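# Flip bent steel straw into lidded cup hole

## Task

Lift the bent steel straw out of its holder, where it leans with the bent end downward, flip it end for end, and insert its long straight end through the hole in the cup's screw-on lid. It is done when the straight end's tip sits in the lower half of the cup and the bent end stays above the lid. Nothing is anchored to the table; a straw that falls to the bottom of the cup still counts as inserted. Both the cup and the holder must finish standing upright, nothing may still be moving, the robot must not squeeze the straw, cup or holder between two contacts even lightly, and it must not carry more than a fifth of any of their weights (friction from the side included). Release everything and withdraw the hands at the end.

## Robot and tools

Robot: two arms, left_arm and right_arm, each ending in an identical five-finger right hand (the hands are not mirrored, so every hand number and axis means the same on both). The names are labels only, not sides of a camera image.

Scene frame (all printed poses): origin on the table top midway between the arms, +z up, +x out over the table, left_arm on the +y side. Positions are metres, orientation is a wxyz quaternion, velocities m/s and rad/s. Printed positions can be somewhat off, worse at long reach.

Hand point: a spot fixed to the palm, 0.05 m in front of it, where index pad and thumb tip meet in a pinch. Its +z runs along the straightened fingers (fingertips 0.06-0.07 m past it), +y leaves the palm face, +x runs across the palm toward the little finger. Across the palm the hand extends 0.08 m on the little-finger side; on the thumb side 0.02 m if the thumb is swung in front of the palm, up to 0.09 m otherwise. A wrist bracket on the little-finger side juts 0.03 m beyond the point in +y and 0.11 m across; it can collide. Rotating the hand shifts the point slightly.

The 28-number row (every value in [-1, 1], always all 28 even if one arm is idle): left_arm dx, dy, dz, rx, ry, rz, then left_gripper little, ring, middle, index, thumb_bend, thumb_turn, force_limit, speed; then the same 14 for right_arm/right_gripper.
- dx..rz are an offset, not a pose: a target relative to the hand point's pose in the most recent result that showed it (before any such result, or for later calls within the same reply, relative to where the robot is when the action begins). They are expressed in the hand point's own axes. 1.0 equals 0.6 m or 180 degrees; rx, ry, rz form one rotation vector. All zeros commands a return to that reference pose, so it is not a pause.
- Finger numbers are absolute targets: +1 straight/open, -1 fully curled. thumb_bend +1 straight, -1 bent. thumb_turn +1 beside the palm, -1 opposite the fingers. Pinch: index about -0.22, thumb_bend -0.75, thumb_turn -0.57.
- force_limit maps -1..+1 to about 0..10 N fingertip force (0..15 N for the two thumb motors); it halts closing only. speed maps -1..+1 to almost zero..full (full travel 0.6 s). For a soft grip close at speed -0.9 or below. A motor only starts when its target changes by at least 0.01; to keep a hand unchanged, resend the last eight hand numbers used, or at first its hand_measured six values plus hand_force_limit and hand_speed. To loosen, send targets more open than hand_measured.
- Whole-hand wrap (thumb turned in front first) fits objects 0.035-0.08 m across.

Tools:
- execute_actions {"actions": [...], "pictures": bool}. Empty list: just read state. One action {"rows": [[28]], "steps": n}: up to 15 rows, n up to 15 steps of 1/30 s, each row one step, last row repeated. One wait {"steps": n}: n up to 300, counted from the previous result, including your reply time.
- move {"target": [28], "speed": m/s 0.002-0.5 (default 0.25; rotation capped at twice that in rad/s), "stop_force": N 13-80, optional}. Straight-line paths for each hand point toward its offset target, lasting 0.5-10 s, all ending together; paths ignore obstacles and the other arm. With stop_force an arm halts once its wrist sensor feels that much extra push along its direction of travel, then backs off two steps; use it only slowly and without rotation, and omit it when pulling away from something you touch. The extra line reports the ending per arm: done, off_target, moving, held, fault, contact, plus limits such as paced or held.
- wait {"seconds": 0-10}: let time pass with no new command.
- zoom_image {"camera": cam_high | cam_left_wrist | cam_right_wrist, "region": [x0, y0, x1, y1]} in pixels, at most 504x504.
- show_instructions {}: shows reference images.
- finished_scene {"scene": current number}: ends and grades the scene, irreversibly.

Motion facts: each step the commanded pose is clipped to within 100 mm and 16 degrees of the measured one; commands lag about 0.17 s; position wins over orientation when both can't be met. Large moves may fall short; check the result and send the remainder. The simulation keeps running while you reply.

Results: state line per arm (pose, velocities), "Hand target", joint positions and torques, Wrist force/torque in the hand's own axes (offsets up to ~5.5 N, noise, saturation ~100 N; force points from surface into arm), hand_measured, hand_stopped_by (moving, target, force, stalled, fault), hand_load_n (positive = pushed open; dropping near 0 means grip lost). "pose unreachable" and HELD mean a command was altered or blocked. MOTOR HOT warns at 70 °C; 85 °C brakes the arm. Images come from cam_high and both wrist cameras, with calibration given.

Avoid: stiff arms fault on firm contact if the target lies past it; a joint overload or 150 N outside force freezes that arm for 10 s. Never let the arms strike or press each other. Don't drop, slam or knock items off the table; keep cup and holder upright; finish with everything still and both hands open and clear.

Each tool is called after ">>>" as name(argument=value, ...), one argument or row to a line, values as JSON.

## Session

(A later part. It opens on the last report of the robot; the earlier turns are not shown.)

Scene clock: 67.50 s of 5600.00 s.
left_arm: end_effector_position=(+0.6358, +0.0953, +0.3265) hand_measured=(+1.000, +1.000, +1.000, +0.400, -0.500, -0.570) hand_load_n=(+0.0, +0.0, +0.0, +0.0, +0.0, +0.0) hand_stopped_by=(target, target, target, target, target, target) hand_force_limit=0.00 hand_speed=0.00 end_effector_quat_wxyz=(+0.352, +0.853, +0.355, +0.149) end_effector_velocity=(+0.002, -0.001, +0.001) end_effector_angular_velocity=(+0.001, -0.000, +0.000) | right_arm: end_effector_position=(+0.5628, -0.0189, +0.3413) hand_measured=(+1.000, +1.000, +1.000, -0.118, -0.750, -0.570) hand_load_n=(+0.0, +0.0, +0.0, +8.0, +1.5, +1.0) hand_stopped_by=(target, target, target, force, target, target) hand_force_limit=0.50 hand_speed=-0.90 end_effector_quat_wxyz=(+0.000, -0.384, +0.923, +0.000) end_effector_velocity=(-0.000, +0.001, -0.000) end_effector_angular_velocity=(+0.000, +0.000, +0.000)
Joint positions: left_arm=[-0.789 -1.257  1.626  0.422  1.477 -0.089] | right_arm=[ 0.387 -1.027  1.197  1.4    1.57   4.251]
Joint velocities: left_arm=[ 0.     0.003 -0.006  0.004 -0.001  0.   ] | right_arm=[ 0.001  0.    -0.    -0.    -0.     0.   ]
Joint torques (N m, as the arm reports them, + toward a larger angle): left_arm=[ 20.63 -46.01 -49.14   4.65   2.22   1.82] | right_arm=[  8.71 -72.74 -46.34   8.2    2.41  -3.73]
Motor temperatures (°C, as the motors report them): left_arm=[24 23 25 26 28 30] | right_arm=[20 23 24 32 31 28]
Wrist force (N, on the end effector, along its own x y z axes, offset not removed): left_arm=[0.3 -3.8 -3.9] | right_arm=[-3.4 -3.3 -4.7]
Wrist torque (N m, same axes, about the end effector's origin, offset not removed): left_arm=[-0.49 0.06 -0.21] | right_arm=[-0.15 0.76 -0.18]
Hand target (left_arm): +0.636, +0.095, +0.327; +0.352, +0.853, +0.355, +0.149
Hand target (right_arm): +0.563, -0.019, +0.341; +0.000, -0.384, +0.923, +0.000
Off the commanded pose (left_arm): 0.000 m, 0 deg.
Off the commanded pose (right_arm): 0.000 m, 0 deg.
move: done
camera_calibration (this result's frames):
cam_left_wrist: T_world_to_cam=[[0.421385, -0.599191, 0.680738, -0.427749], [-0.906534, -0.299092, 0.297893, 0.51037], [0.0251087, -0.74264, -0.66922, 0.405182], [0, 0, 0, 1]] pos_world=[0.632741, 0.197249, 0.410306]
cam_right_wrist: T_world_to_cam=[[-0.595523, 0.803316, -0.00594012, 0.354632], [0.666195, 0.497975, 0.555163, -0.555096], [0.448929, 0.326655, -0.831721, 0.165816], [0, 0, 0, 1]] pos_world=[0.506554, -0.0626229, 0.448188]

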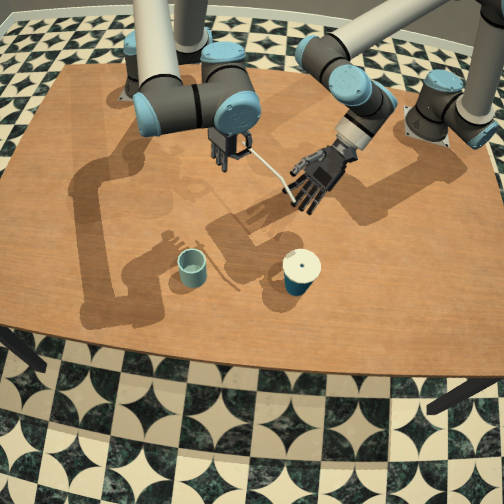

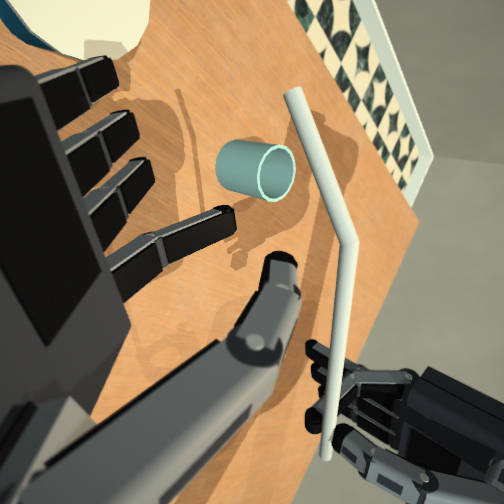

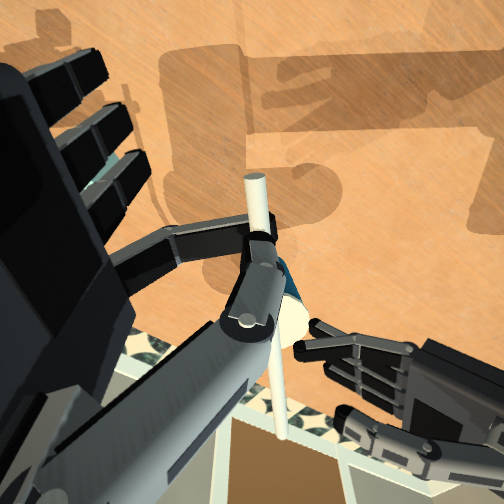

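>>> move(
  target=[-0.035,0.057,0,0,0,0.02,1,1,1,0.4,-0.5,-0.57,0,0,0,0,0,0,0,0,1,1,1,-0.45,-0.75,-0.57,0.5,-0.9],
  speed=0.04,
)

>>> move(
  target=[0,0,0.008,0,0,0,1,1,1,0.1,-0.75,-0.57,-0.6,-0.7,0,0,0,0,0,0,1,1,1,-0.45,-0.75,-0.57,0.5,-0.9],
  speed=0.015,
)

>>> zoom_image(
  camera="cam_right_wrist",
  region=[230, 330, 380, 480],
)

Scene clock: 73.13 s of 5600.00 s.
left_arm: end_effector_position=(+0.6381, +0.0636, +0.3505) hand_measured=(+1.000, +1.000, +1.000, +0.400, -0.500, -0.570) hand_load_n=(+0.0, +0.0, +0.0, +0.0, +0.0, +0.0) hand_stopped_by=(target, target, target, target, target, target) hand_force_limit=0.00 hand_speed=0.00 end_effector_quat_wxyz=(+0.347, +0.864, +0.328, +0.159) end_effector_velocity=(-0.000, -0.002, +0.001) end_effector_angular_velocity=(+0.002, -0.001, -0.003) | right_arm: end_effector_position=(+0.5628, -0.0189, +0.3413) hand_measured=(+1.000, +1.000, +1.000, -0.118, -0.750, -0.570) hand_load_n=(+0.0, +0.0, +0.0, +8.0, +1.5, +1.0) hand_stopped_by=(target, target, target, force, target, target) hand_force_limit=0.50 hand_speed=-0.90 end_effector_quat_wxyz=(+0.000, -0.384, +0.923, +0.000) end_effector_velocity=(-0.000, +0.001, +0.003) end_effector_angular_velocity=(+0.001, -0.004, +0.001)
Joint positions: left_arm=[-0.81  -1.234  1.547  0.479  1.462 -0.042] | right_arm=[ 0.387 -1.027  1.197  1.4    1.57   4.251]
Joint velocities: left_arm=[-0.001  0.001 -0.005  0.004 -0.001  0.003] | right_arm=[ 0.001 -0.002 -0.002  0.     0.001 -0.   ]
Joint torques (N m, as the arm reports them, + toward a larger angle): left_arm=[-12.7  -53.45 -49.41   3.65  -3.5    1.93] | right_arm=[  7.38 -73.15 -45.77   8.15   2.64  -3.42]
Motor temperatures (°C, as the motors report them): left_arm=[24 23 25 26 28 30] | right_arm=[20 23 24 32 31 28]
Wrist force (N, on the end effector, along its own x y z axes, offset not removed): left_arm=[0.5 2.4 -0.5] | right_arm=[-2.5 2.2 0.7]
Wrist torque (N m, same axes, about the end effector's origin, offset not removed): left_arm=[0.16 -0.22 -0.08] | right_arm=[0.16 0.58 -0.13]
Hand target (left_arm): +0.638, +0.063, +0.351; +0.347, +0.864, +0.328, +0.160
Hand target (right_arm): +0.563, -0.019, +0.341; +0.000, -0.384, +0.923, +0.000
Off the commanded pose (left_arm): 0.000 m, 0 deg.
Off the commanded pose (right_arm): 0.000 m, 0 deg.
After step 90, 1.23 s passed at rest.
move: done
camera_calibration (this result's frames):
cam_left_wrist: T_world_to_cam=[[0.373039, -0.638052, 0.673596, -0.428283], [-0.927712, -0.267336, 0.260541, 0.520452], [0.0138381, -0.722095, -0.691655, 0.411358], [0, 0, 0, 1]] pos_world=[0.636904, 0.162908, 0.437409]
cam_right_wrist: T_world_to_cam=[[-0.595523, 0.803317, -0.00594009, 0.354632], [0.666195, 0.497975, 0.555163, -0.555096], [0.448929, 0.326655, -0.831721, 0.165817], [0, 0, 0, 1]] pos_world=[0.506554, -0.062623, 0.448188]

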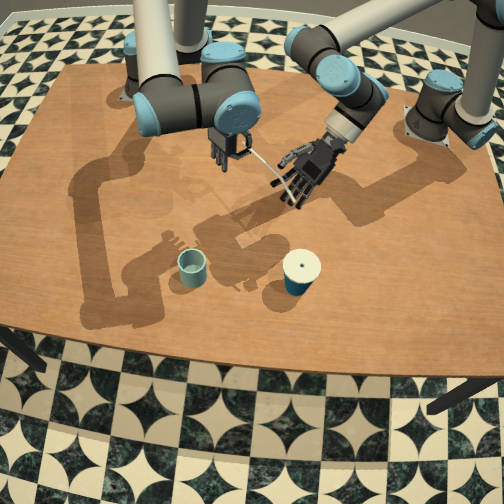

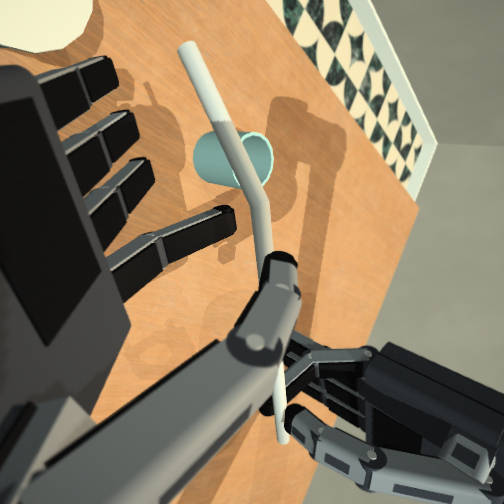

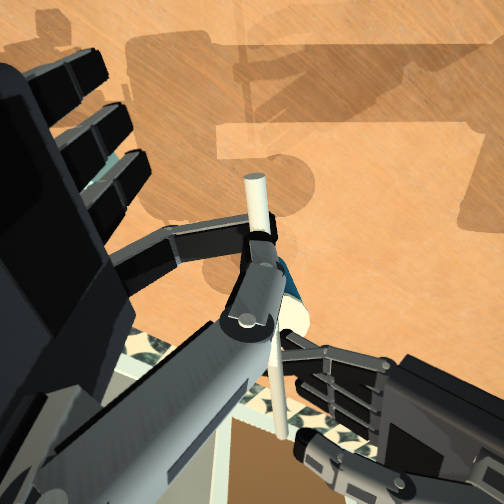

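Scene clock: 74.20 s of 5600.00 s.
left_arm: end_effector_position=(+0.6406, +0.0612, +0.3471) hand_measured=(+1.000, +1.000, +1.000, +0.100, -0.750, -0.570) hand_load_n=(+0.0, +0.0, +0.0, +0.0, +0.0, +0.0) hand_stopped_by=(target, target, target, target, target, target) hand_force_limit=-0.60 hand_speed=-0.70 end_effector_quat_wxyz=(+0.347, +0.864, +0.328, +0.159) end_effector_velocity=(+0.001, +0.001, +0.001) end_effector_angular_velocity=(-0.001, -0.000, +0.001) | right_arm: end_effector_position=(+0.5628, -0.0189, +0.3413) hand_measured=(+1.000, +1.000, +1.000, -0.118, -0.750, -0.570) hand_load_n=(+0.0, +0.0, +0.0, +8.0, +1.5, +1.0) hand_stopped_by=(target, target, target, force, target, target) hand_force_limit=0.50 hand_speed=-0.90 end_effector_quat_wxyz=(+0.000, -0.384, +0.923, +0.000) end_effector_velocity=(-0.000, -0.000, -0.001) end_effector_angular_velocity=(-0.001, +0.002, -0.000)
Joint positions: left_arm=[-0.809 -1.227  1.544  0.475  1.463 -0.041] | right_arm=[ 0.387 -1.027  1.197  1.4    1.57   4.251]
Joint velocities: left_arm=[ 0.001 -0.001 -0.    -0.     0.001 -0.   ] | right_arm=[0.    0.001 0.001 0.001 0.    0.   ]
Joint torques (N m, as the arm reports them, + toward a larger angle): left_arm=[ 20.34 -50.14 -49.92  -1.34   2.21   2.05] | right_arm=[  8.46 -72.44 -45.5    8.1    2.52  -3.45]
Motor temperatures (°C, as the motors report them): left_arm=[24 23 25 26 28 30] | right_arm=[20 23 24 32 31 28]
Wrist force (N, on the end effector, along its own x y z axes, offset not removed): left_arm=[-1.1 -0.1 0.8] | right_arm=[-0.2 2.0 2.5]
Wrist torque (N m, same axes, about the end effector's origin, offset not removed): left_arm=[-0.32 0.40 -0.29] | right_arm=[0.33 0.12 -0.04]
Hand target (left_arm): +0.641, +0.061, +0.347; +0.347, +0.864, +0.328, +0.159
Hand target (right_arm): +0.563, -0.019, +0.341; +0.000, -0.384, +0.923, +0.000
Off the commanded pose (left_arm): 0.000 m, 0 deg.
Off the commanded pose (right_arm): 0.000 m, 0 deg.
move: done
camera_calibration (this result's frames):
cam_left_wrist: T_world_to_cam=[[0.373039, -0.638051, 0.673597, -0.428424], [-0.927712, -0.267335, 0.260542, 0.522936], [0.013837, -0.722097, -0.691654, 0.407268], [0, 0, 0, 1]] pos_world=[0.639318, 0.160529, 0.434027]
cam_right_wrist: T_world_to_cam=[[-0.595523, 0.803317, -0.00594017, 0.354633], [0.666195, 0.497975, 0.555162, -0.555096], [0.448929, 0.326655, -0.831721, 0.165816], [0, 0, 0, 1]] pos_world=[0.506554, -0.062623, 0.448188]

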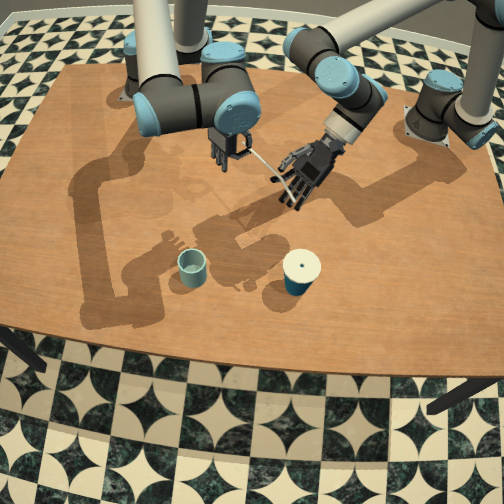

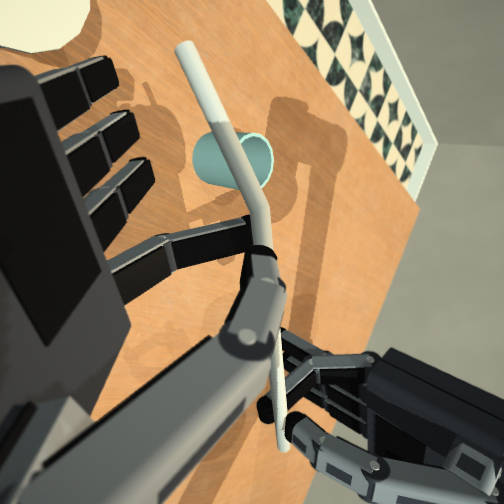

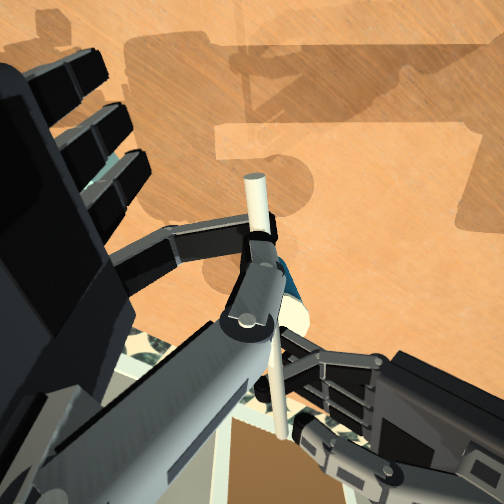

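Region (230, 330, 380, 480) of cam_right_wrist's 504x504 image, scaled by 3.360, with more detail than that image has.

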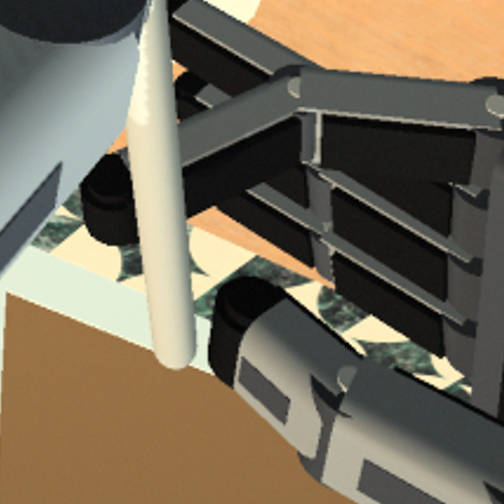

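>>> move(
  target=[0,0.002,0.006,0,0,0,1,1,1,0.0,-0.75,-0.57,-0.6,-0.8,0,0,0,0,0,0,1,1,1,-0.45,-0.75,-0.57,0.5,-0.9],
  speed=0.015,
)

>>> move(
  target=[0,0,0,0,0,0,1,1,1,-0.4,-0.75,-0.57,0.5,-0.9,0,0,0,0,0,0,1,1,1,-0.45,-0.75,-0.57,0.5,-0.9],
)

Scene clock: 78.30 s of 5600.00 s.
left_arm: end_effector_position=(+0.6428, +0.0589, +0.3455) hand_measured=(+1.000, +1.000, +1.000, +0.000, -0.750, -0.570) hand_load_n=(+0.0, +0.0, +0.0, +0.0, +0.0, +0.0) hand_stopped_by=(target, target, target, target, target, target) hand_force_limit=-0.60 hand_speed=-0.80 end_effector_quat_wxyz=(+0.347, +0.864, +0.328, +0.159) end_effector_velocity=(+0.000, -0.002, -0.000) end_effector_angular_velocity=(-0.000, -0.000, -0.001) | right_arm: end_effector_position=(+0.5628, -0.0189, +0.3413) hand_measured=(+1.000, +1.000, +1.000, -0.118, -0.750, -0.570) hand_load_n=(+0.0, +0.0, +0.0, +8.0, +1.5, +1.0) hand_stopped_by=(target, target, target, force, target, target) hand_force_limit=0.50 hand_speed=-0.90 end_effector_quat_wxyz=(+0.000, -0.384, +0.923, +0.000) end_effector_velocity=(+0.000, +0.000, +0.000) end_effector_angular_velocity=(+0.000, +0.000, -0.001)
Joint positions: left_arm=[-0.809 -1.221  1.538  0.474  1.463 -0.041] | right_arm=[ 0.387 -1.027  1.197  1.4    1.57   4.251]
Joint velocities: left_arm=[-0.001  0.003 -0.003  0.     0.     0.   ] | right_arm=[-0.     0.001 -0.001  0.    -0.     0.001]
Joint torques (N m, as the arm reports them, + toward a larger angle): left_arm=[ 20.96 -51.65 -49.63  -1.61   2.35   2.09] | right_arm=[  8.45 -72.42 -45.54   8.18   2.61  -3.64]
Motor temperatures (°C, as the motors report them): left_arm=[24 23 25 26 28 30] | right_arm=[20 23 24 32 31 28]
Wrist force (N, on the end effector, along its own x y z axes, offset not removed): left_arm=[1.8 1.1 -3.9] | right_arm=[-0.1 0.2 0.5]
Wrist torque (N m, same axes, about the end effector's origin, offset not removed): left_arm=[0.11 -0.28 -0.12] | right_arm=[-0.03 0.16 -0.10]
Hand target (left_arm): +0.643, +0.059, +0.345; +0.347, +0.864, +0.328, +0.159
Hand target (right_arm): +0.563, -0.019, +0.341; +0.000, -0.384, +0.923, +0.000
Off the commanded pose (left_arm): 0.000 m, 0 deg.
Off the commanded pose (right_arm): 0.000 m, 0 deg.
After step 90, 0.40 s passed at rest.
move: done
camera_calibration (this result's frames):
cam_left_wrist: T_world_to_cam=[[0.373041, -0.638051, 0.673596, -0.429648], [-0.927712, -0.267336, 0.260543, 0.524812], [0.013837, -0.722096, -0.691654, 0.404459], [0, 0, 0, 1]] pos_world=[0.641554, 0.158222, 0.432419]
cam_right_wrist: T_world_to_cam=[[-0.595523, 0.803317, -0.00594006, 0.354632], [0.666195, 0.497975, 0.555163, -0.555096], [0.448929, 0.326655, -0.831721, 0.165816], [0, 0, 0, 1]] pos_world=[0.506554, -0.0626229, 0.448188]

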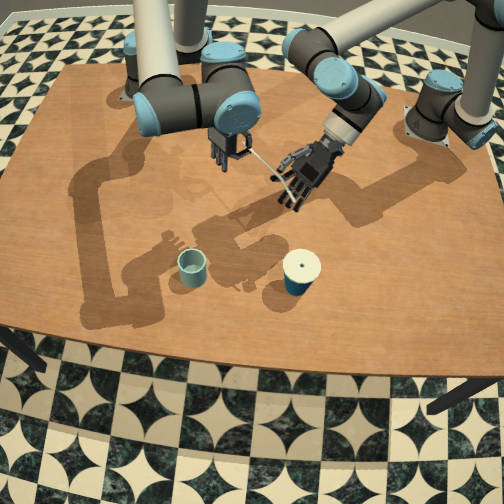

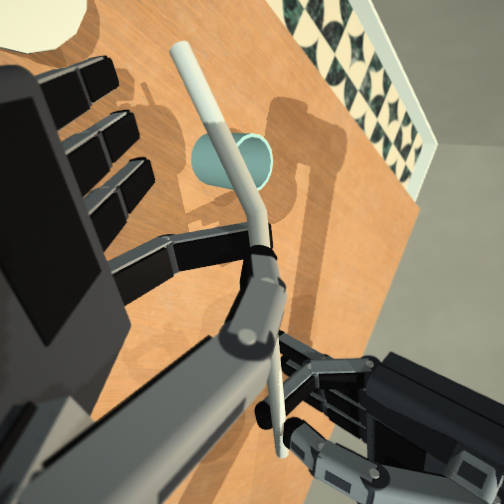

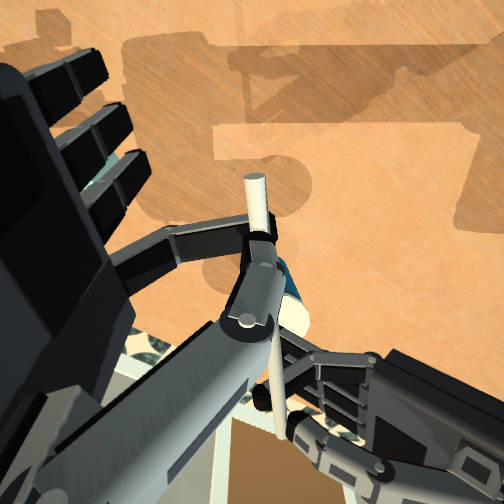

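Scene clock: 79.23 s of 5600.00 s.
left_arm: end_effector_position=(+0.6428, +0.0589, +0.3455) hand_measured=(+1.000, +1.000, +1.000, -0.114, -0.750, -0.570) hand_load_n=(+0.0, +0.0, +0.0, +8.0, +1.0, +0.0) hand_stopped_by=(target, target, target, force, target, target) hand_force_limit=0.50 hand_speed=-0.90 end_effector_quat_wxyz=(+0.347, +0.864, +0.328, +0.159) end_effector_velocity=(+0.001, +0.001, +0.000) end_effector_angular_velocity=(-0.001, -0.001, +0.001) | right_arm: end_effector_position=(+0.5628, -0.0189, +0.3413) hand_measured=(+1.000, +1.000, +1.000, -0.118, -0.750, -0.570) hand_load_n=(+0.0, +0.0, +0.0, +8.0, +1.5, +0.0) hand_stopped_by=(target, target, target, force, target, target) hand_force_limit=0.50 hand_speed=-0.90 end_effector_quat_wxyz=(+0.000, -0.384, +0.923, +0.000) end_effector_velocity=(+0.000, -0.001, +0.001) end_effector_angular_velocity=(-0.001, -0.001, -0.000)
Joint positions: left_arm=[-0.809 -1.221  1.538  0.474  1.463 -0.041] | right_arm=[ 0.387 -1.027  1.197  1.4    1.57   4.251]
Joint velocities: left_arm=[ 0.001 -0.     0.    -0.002  0.     0.   ] | right_arm=[-0.001 -0.001 -0.    -0.     0.001 -0.   ]
Joint torques (N m, as the arm reports them, + toward a larger angle): left_arm=[ 14.83 -79.9  -30.66  -0.26   1.76   1.46] | right_arm=[  7.09 -73.6  -45.7    8.12   2.44  -3.56]
Motor temperatures (°C, as the motors report them): left_arm=[24 23 25 26 28 30] | right_arm=[20 23 24 32 31 28]
Wrist force (N, on the end effector, along its own x y z axes, offset not removed): left_arm=[2.2 -0.9 1.9] | right_arm=[-5.3 1.9 -2.4]
Wrist torque (N m, same axes, about the end effector's origin, offset not removed): left_arm=[-0.60 -0.61 -0.18] | right_arm=[0.24 0.87 -0.34]
Hand target (left_arm): +0.643, +0.059, +0.346; +0.347, +0.864, +0.328, +0.159
Hand target (right_arm): +0.563, -0.019, +0.341; +0.000, -0.384, +0.923, +0.000
Off the commanded pose (left_arm): 0.000 m, 0 deg.
Off the commanded pose (right_arm): 0.000 m, 0 deg.
move: done
camera_calibration (this result's frames):
cam_left_wrist: T_world_to_cam=[[0.373041, -0.638051, 0.673596, -0.429666], [-0.927712, -0.267336, 0.260543, 0.524841], [0.0138365, -0.722096, -0.691655, 0.404416], [0, 0, 0, 1]] pos_world=[0.641589, 0.158187, 0.432394]
cam_right_wrist: T_world_to_cam=[[-0.595525, 0.803315, -0.00594037, 0.354632], [0.666193, 0.497977, 0.555163, -0.555095], [0.448929, 0.326656, -0.83172, 0.165817], [0, 0, 0, 1]] pos_world=[0.506553, -0.0626215, 0.448188]

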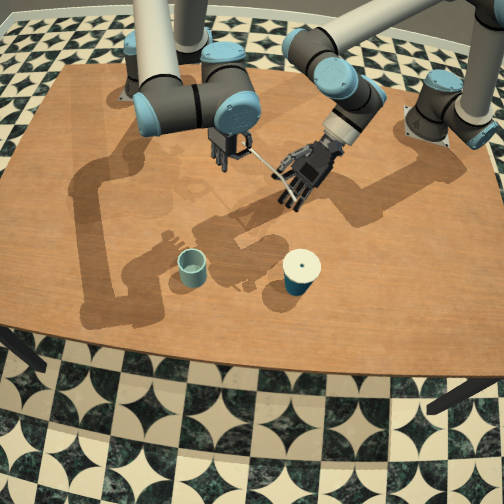

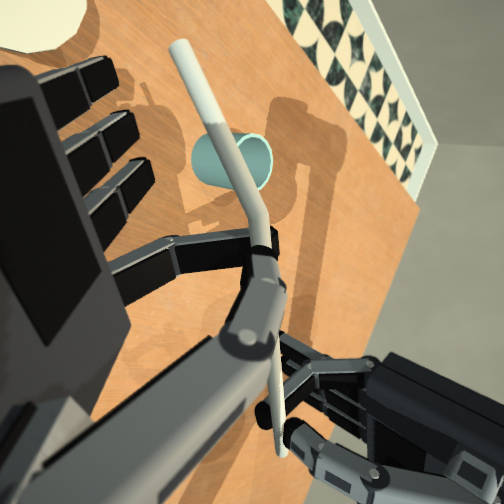

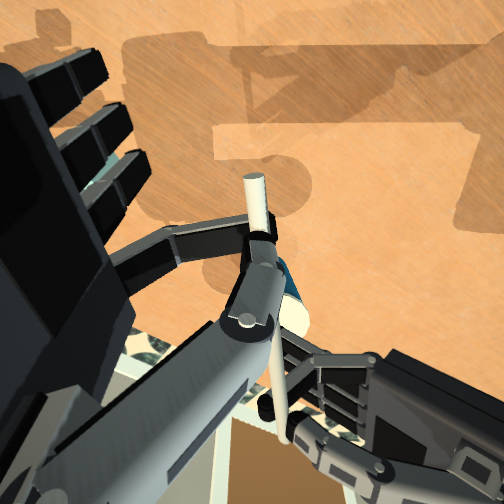

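>>> move(
  target=[0,0,0,0,0,0,1,1,1,-0.4,-0.75,-0.57,0.5,-0.9,0,0,-0.008,0,0,0,1,1,1,1,-0.75,-0.57,0.4,-0.3],
  speed=0.01,
)

>>> move(
  target=[0,0,0,0,0,0,1,1,1,-0.45,-0.75,-0.57,0.5,-0.9,0.12,-0.08,-0.01,0,0,0,1,1,1,1,-0.75,-0.57,0.4,-0.3],
  speed=0.15,
)

>>> move(
  target=[0.243,-0.035,0.063,-0.167,0.218,0.44,1,1,1,-0.45,-0.75,-0.57,0.5,-0.9,-0.1,0.05,0.2,0,-0.2,0,1,1,1,1,1,1,0.4,0.5],
  speed=0.2,
)

Scene clock: 87.00 s of 5600.00 s.
left_arm: end_effector_position=(+0.6428, +0.0589, +0.3455) hand_measured=(+1.000, +1.000, +1.000, -0.114, -0.750, -0.570) hand_load_n=(+0.0, +0.0, +0.0, +6.5, +0.5, -1.5) hand_stopped_by=(target, target, target, force, target, target) hand_force_limit=0.50 hand_speed=-0.90 end_effector_quat_wxyz=(+0.347, +0.864, +0.328, +0.159) end_effector_velocity=(-0.000, +0.000, -0.001) end_effector_angular_velocity=(+0.001, +0.001, -0.000) | right_arm: end_effector_position=(+0.5628, -0.0189, +0.3461) hand_measured=(+1.000, +1.000, +1.000, +1.000, -0.750, -0.570) hand_load_n=(+0.0, +0.0, +0.0, +0.0, +0.0, +0.0) hand_stopped_by=(target, target, target, target, target, target) hand_force_limit=0.40 hand_speed=-0.30 end_effector_quat_wxyz=(+0.000, -0.384, +0.923, +0.000) end_effector_velocity=(-0.000, +0.000, -0.000) end_effector_angular_velocity=(+0.001, +0.001, +0.000)
Joint positions: left_arm=[-0.809 -1.221  1.538  0.474  1.463 -0.041] | right_arm=[ 0.387 -1.029  1.191  1.408  1.57   4.251]
Joint velocities: left_arm=[-0.  0.  0.  0.  0.  0.] | right_arm=[ 0.    -0.     0.     0.    -0.001 -0.   ]
Joint torques (N m, as the arm reports them, + toward a larger angle): left_arm=[  0.23 -51.47 -49.39   3.95  -0.39  -0.17] | right_arm=[  1.75 -91.29 -46.35   8.28   2.28  -3.78]
Motor temperatures (°C, as the motors report them): left_arm=[24 23 25 26 28 30] | right_arm=[20 23 24 32 31 28]
Wrist force (N, on the end effector, along its own x y z axes, offset not removed): left_arm=[3.5 0.1 0.4] | right_arm=[-1.5 -0.1 -3.6]
Wrist torque (N m, same axes, about the end effector's origin, offset not removed): left_arm=[-0.14 -0.69 0.06] | right_arm=[0.10 0.45 -0.09]
Hand target (left_arm): +0.643, +0.059, +0.345; +0.347, +0.864, +0.328, +0.159
Hand target (right_arm): +0.563, -0.019, +0.346; +0.000, -0.384, +0.923, +0.000
Off the commanded pose (left_arm): 0.000 m, 0 deg.
Off the commanded pose (right_arm): 0.000 m, 0 deg.
After step 90, 3.53 s passed at rest.
move: done
camera_calibration (this result's frames):
cam_left_wrist: T_world_to_cam=[[0.37303, -0.638036, 0.673616, -0.429664], [-0.927716, -0.26733, 0.260534, 0.524824], [0.0138478, -0.722111, -0.691639, 0.404451], [0, 0, 0, 1]] pos_world=[0.641565, 0.158219, 0.432428]
cam_right_wrist: T_world_to_cam=[[-0.595526, 0.803314, -0.00594045, 0.354657], [0.666192, 0.497978, 0.555163, -0.557747], [0.448928, 0.326657, -0.83172, 0.169813], [0, 0, 0, 1]] pos_world=[0.506541, -0.0626258, 0.452985]

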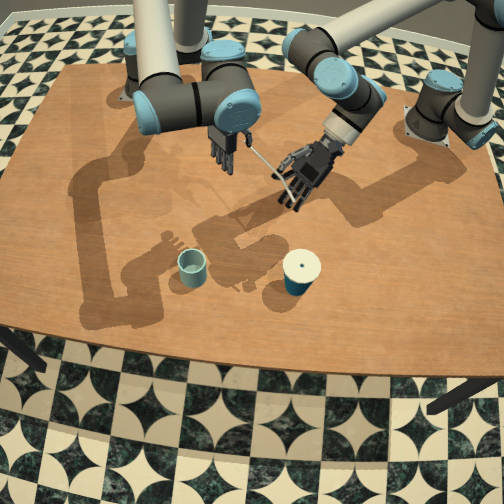

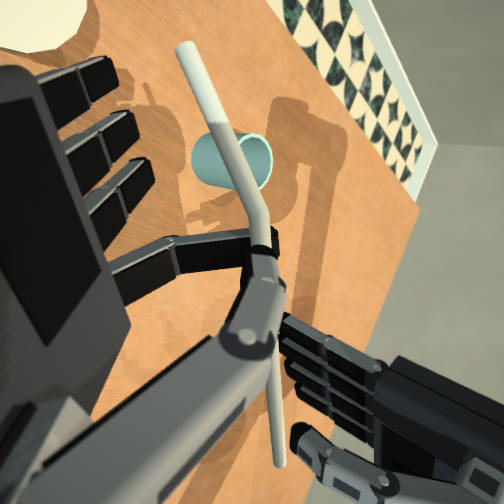

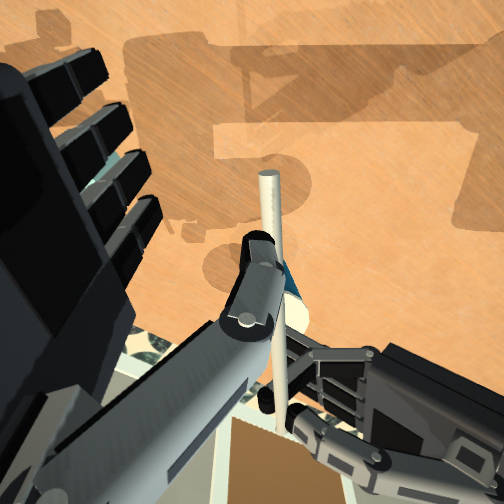

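Scene clock: 88.17 s of 5600.00 s.
left_arm: end_effector_position=(+0.6428, +0.0589, +0.3455) hand_measured=(+1.000, +1.000, +1.000, -0.116, -0.750, -0.570) hand_load_n=(+0.0, +0.0, +0.0, +7.5, +0.5, -1.5) hand_stopped_by=(target, target, target, force, target, target) hand_force_limit=0.50 hand_speed=-0.90 end_effector_quat_wxyz=(+0.347, +0.864, +0.328, +0.159) end_effector_velocity=(-0.000, -0.000, -0.001) end_effector_angular_velocity=(+0.001, +0.001, -0.001) | right_arm: end_effector_position=(+0.5461, -0.1035, +0.3519) hand_measured=(+1.000, +1.000, +1.000, +1.000, -0.750, -0.570) hand_load_n=(+0.0, +0.0, +0.0, +0.0, +0.0, +0.0) hand_stopped_by=(target, target, target, target, target, target) hand_force_limit=0.40 hand_speed=-0.30 end_effector_quat_wxyz=(+0.000, -0.384, +0.923, +0.000) end_effector_velocity=(-0.000, -0.002, +0.001) end_effector_angular_velocity=(-0.000, -0.002, -0.001)
Joint positions: left_arm=[-0.809 -1.221  1.538  0.474  1.463 -0.041] | right_arm=[ 0.282 -1.127  1.33   1.367  1.57   4.146]
Joint velocities: left_arm=[-0.     0.     0.001  0.001  0.    -0.   ] | right_arm=[-0.003 -0.003  0.003 -0.002  0.    -0.002]
Joint torques (N m, as the arm reports them, + toward a larger angle): left_arm=[  0.68 -55.87 -46.5    3.85  -0.83   0.2 ] | right_arm=[-15.65 -81.56 -32.5    0.14  -2.8   -3.74]
Motor temperatures (°C, as the motors report them): left_arm=[24 23 25 26 28 30] | right_arm=[20 23 24 32 31 28]
Wrist force (N, on the end effector, along its own x y z axes, offset not removed): left_arm=[1.2 -0.5 1.4] | right_arm=[0.6 -4.6 -3.8]
Wrist torque (N m, same axes, about the end effector's origin, offset not removed): left_arm=[-0.47 -0.43 -0.25] | right_arm=[-0.51 0.19 -0.08]
Hand target (left_arm): +0.643, +0.059, +0.346; +0.347, +0.864, +0.328, +0.159
Hand target (right_arm): +0.546, -0.104, +0.352; +0.000, -0.384, +0.923, +0.000
Off the commanded pose (left_arm): 0.000 m, 0 deg.
Off the commanded pose (right_arm): 0.000 m, 0 deg.
move: done
camera_calibration (this result's frames):
cam_left_wrist: T_world_to_cam=[[0.373028, -0.638033, 0.67362, -0.42967], [-0.927717, -0.267329, 0.260532, 0.524827], [0.0138502, -0.722114, -0.691635, 0.404447], [0, 0, 0, 1]] pos_world=[0.641568, 0.158214, 0.43243]
cam_right_wrist: T_world_to_cam=[[-0.595519, 0.80332, -0.00589469, 0.412663], [0.666223, 0.497959, 0.555143, -0.507733], [0.448893, 0.326671, -0.831734, 0.209806], [0, 0, 0, 1]] pos_world=[0.489832, -0.147208, 0.4588]

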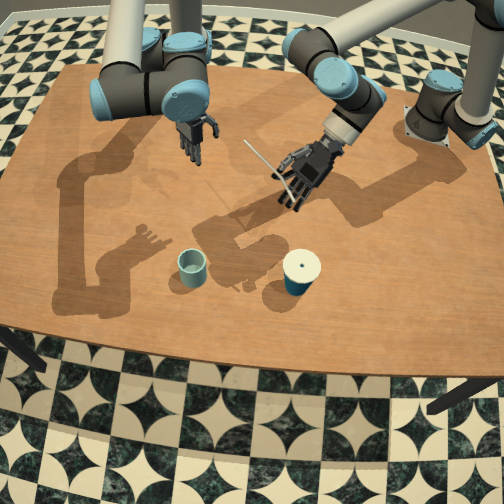

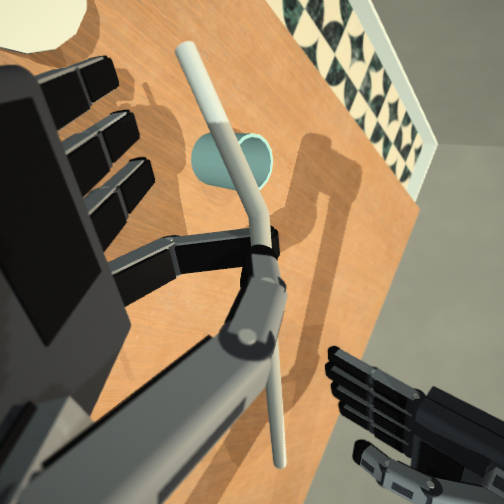

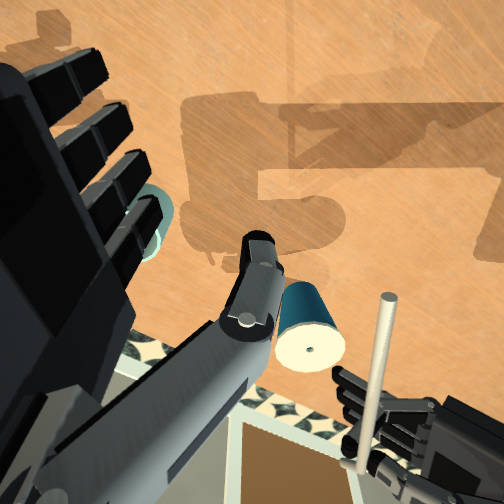

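Scene clock: 92.73 s of 5600.00 s.
left_arm: end_effector_position=(+0.7592, +0.1503, +0.3105) hand_measured=(+1.000, +1.000, +1.000, -0.116, -0.750, -0.570) hand_load_n=(+0.0, +0.0, +0.0, +7.5, +0.5, -1.5) hand_stopped_by=(target, target, target, force, target, target) hand_force_limit=0.50 hand_speed=-0.90 end_effector_quat_wxyz=(+0.242, +0.666, -0.238, +0.665) end_effector_velocity=(+0.000, +0.001, -0.000) end_effector_angular_velocity=(+0.005, -0.012, -0.006) | right_arm: end_effector_position=(+0.5673, -0.0397, +0.2318) hand_measured=(+1.000, +1.000, +1.000, +1.000, +1.000, +1.000) hand_load_n=(+0.0, +0.0, +0.0, +0.0, +0.0, +0.0) hand_stopped_by=(target, target, target, target, target, target) hand_force_limit=0.40 hand_speed=0.50 end_effector_quat_wxyz=(+0.285, -0.365, +0.878, +0.119) end_effector_velocity=(+0.001, +0.000, -0.000) end_effector_angular_velocity=(+0.004, -0.005, -0.001)
Joint positions: left_arm=[-0.588 -1.252  1.809 -0.557  1.555  1.566] | right_arm=[ 0.243 -1.235  1.722  0.544  1.23   4.202]
Joint velocities: left_arm=[ 0.003  0.001  0.001 -0.008  0.008  0.011] | right_arm=[-0.001 -0.001  0.002 -0.008 -0.003  0.002]
Joint torques (N m, as the arm reports them, + toward a larger angle): left_arm=[ 17.51 -44.17 -30.08  -5.05   2.42   2.36] | right_arm=[-13.36 -72.36 -31.1   -0.86  -2.89   2.55]
Motor temperatures (°C, as the motors report them): left_arm=[24 23 25 26 28 30] | right_arm=[20 23 24 32 31 28]
Wrist force (N, on the end effector, along its own x y z axes, offset not removed): left_arm=[0.5 2.9 -0.5] | right_arm=[-3.3 -2.9 -0.1]
Wrist torque (N m, same axes, about the end effector's origin, offset not removed): left_arm=[0.21 -0.30 -0.01] | right_arm=[-0.41 0.55 -0.14]
Hand target (left_arm): +0.759, +0.150, +0.310; +0.242, +0.665, -0.239, +0.665
Hand target (right_arm): +0.567, -0.040, +0.232; +0.286, -0.365, +0.878, +0.119
Off the commanded pose (left_arm): 0.000 m, 0 deg.
Off the commanded pose (right_arm): 0.000 m, 0 deg.
move: done
camera_calibration (this result's frames):
cam_left_wrist: T_world_to_cam=[[-0.612642, -0.78096, -0.121536, 0.625509], [-0.341585, 0.400298, -0.850342, 0.465999], [0.712734, -0.47944, -0.512004, -0.178225], [0, 0, 0, 1]] pos_world=[0.669418, 0.21651, 0.381029]
cam_right_wrist: T_world_to_cam=[[-0.613272, 0.785472, 0.0832584, 0.362084], [0.325782, 0.15551, 0.932568, -0.394961], [0.719558, 0.599041, -0.351263, -0.17456], [0, 0, 0, 1]] pos_world=[0.476334, -0.118417, 0.276865]

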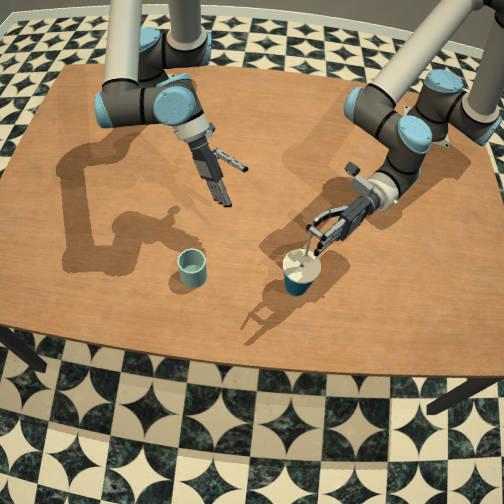

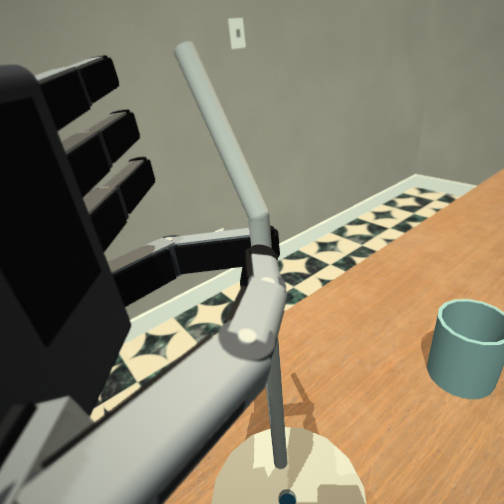

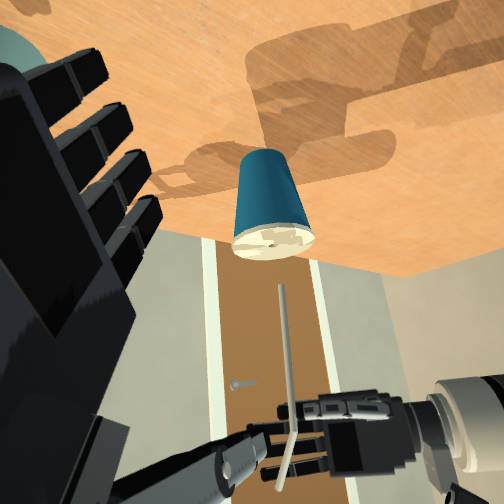

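>>> move(
  target=[-0.068,-0.006,0.003,0,0.009,-0.013,1,1,1,-0.45,-0.75,-0.57,0.5,-0.9,-0.12,0,0.02,0,0,0,1,1,1,1,1,1,0.4,0.5],
  speed=0.06,
)

>>> zoom_image(
  camera="cam_left_wrist",
  region=[220, 384, 340, 504],
)

>>> zoom_image(
  camera="cam_right_wrist",
  region=[190, 150, 350, 310],
)

Scene clock: 99.17 s of 5600.00 s.
left_arm: end_effector_position=(+0.7628, +0.1516, +0.2699) hand_measured=(+1.000, +1.000, +1.000, -0.116, -0.750, -0.570) hand_load_n=(+0.0, +0.0, +0.0, +7.5, +0.5, -1.5) hand_stopped_by=(target, target, target, force, target, target) hand_force_limit=0.50 hand_speed=-0.90 end_effector_quat_wxyz=(+0.259, +0.661, -0.221, +0.669) end_effector_velocity=(-0.000, -0.000, -0.000) end_effector_angular_velocity=(-0.003, -0.001, -0.001) | right_arm: end_effector_position=(+0.6131, +0.0064, +0.2644) hand_measured=(+1.000, +1.000, +1.000, +1.000, +1.000, +1.000) hand_load_n=(+0.0, +0.0, +0.0, +0.0, +0.0, +0.0) hand_stopped_by=(target, target, target, target, target, target) hand_force_limit=0.40 hand_speed=0.50 end_effector_quat_wxyz=(+0.285, -0.365, +0.878, +0.119) end_effector_velocity=(+0.002, +0.001, +0.000) end_effector_angular_velocity=(+0.000, +0.002, -0.001)
Joint positions: left_arm=[-0.581 -1.206  1.849 -0.672  1.56   1.526] | right_arm=[ 0.299 -1.165  1.557  0.624  1.259  4.253]
Joint velocities: left_arm=[-0.001  0.     0.002 -0.004 -0.    -0.001] | right_arm=[ 0.001  0.003 -0.006  0.003  0.001  0.002]
Joint torques (N m, as the arm reports them, + toward a larger angle): left_arm=[ 20.38 -49.73 -28.6   -5.21   2.33  -2.01] | right_arm=[  8.26 -60.94 -45.65   6.84   2.12   3.57]
Motor temperatures (°C, as the motors report them): left_arm=[24 23 25 26 28 30] | right_arm=[20 23 24 32 31 28]
Wrist force (N, on the end effector, along its own x y z axes, offset not removed): left_arm=[3.0 -0.5 0.7] | right_arm=[-6.9 -1.1 -1.5]
Wrist torque (N m, same axes, about the end effector's origin, offset not removed): left_arm=[-0.37 -0.64 -0.19] | right_arm=[-0.06 1.29 -0.42]
Hand target (left_arm): +0.763, +0.152, +0.270; +0.259, +0.661, -0.221, +0.669
Hand target (right_arm): +0.613, +0.007, +0.265; +0.285, -0.365, +0.878, +0.119
Off the commanded pose (left_arm): 0.000 m, 0 deg.
Off the commanded pose (right_arm): 0.000 m, 0 deg.
After step 90, 1.77 s passed at rest.
move: done
camera_calibration (this result's frames):
cam_left_wrist: T_world_to_cam=[[-0.61295, -0.786035, -0.0802576, 0.61367], [-0.345362, 0.357894, -0.867547, 0.44606], [0.710646, -0.504045, -0.490838, -0.201334], [0, 0, 0, 1]] pos_world=[0.673279, 0.221242, 0.337407]
cam_right_wrist: T_world_to_cam=[[-0.613272, 0.785477, 0.0832071, 0.351279], [0.325741, 0.155537, 0.932578, -0.447444], [0.719576, 0.599028, -0.351249, -0.223683], [0, 0, 0, 1]] pos_world=[0.522137, -0.0723349, 0.309479]

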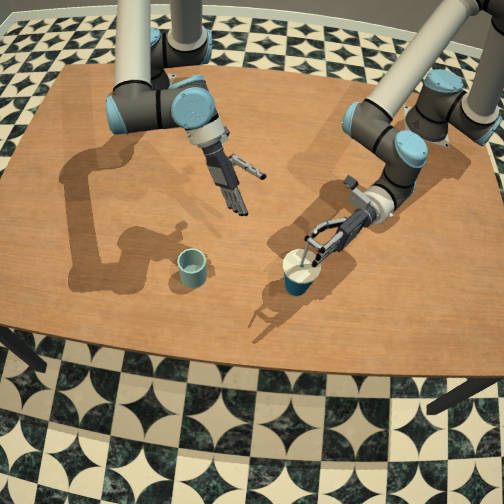

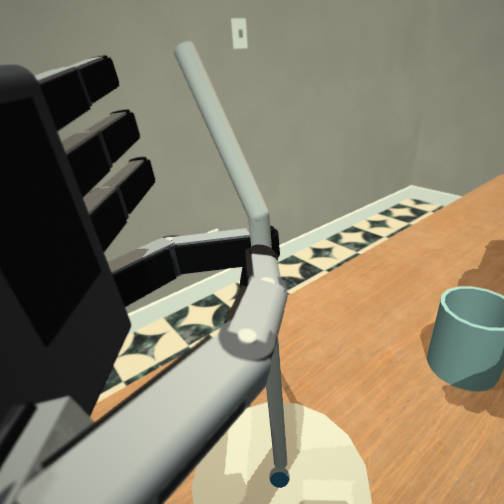

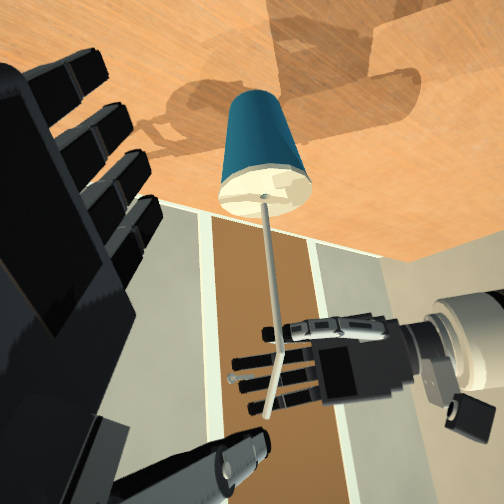

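Region (220, 384, 340, 504) of cam_left_wrist's 504x504 image, scaled by 4.200, with more detail than that image has.

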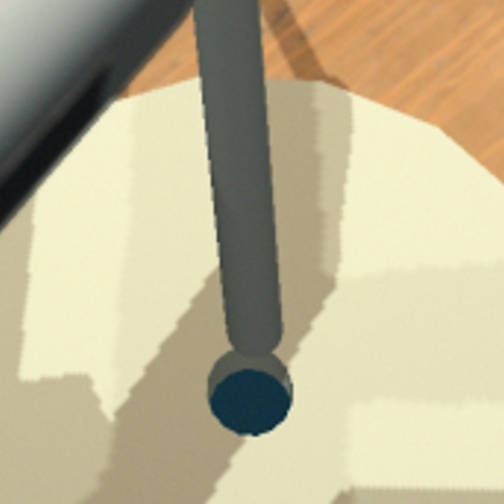

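Region (190, 150, 350, 310) of cam_right_wrist's 504x504 image, scaled by 3.150, with more detail than that image has.

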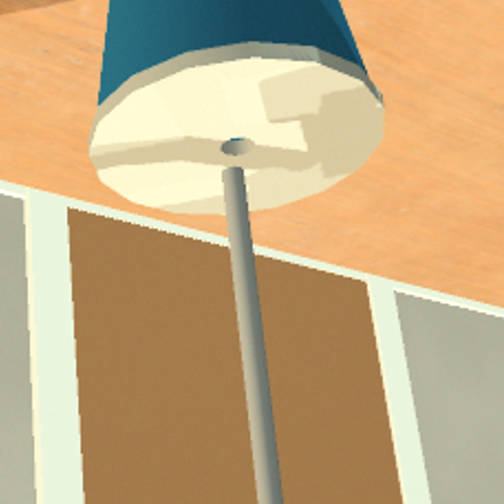

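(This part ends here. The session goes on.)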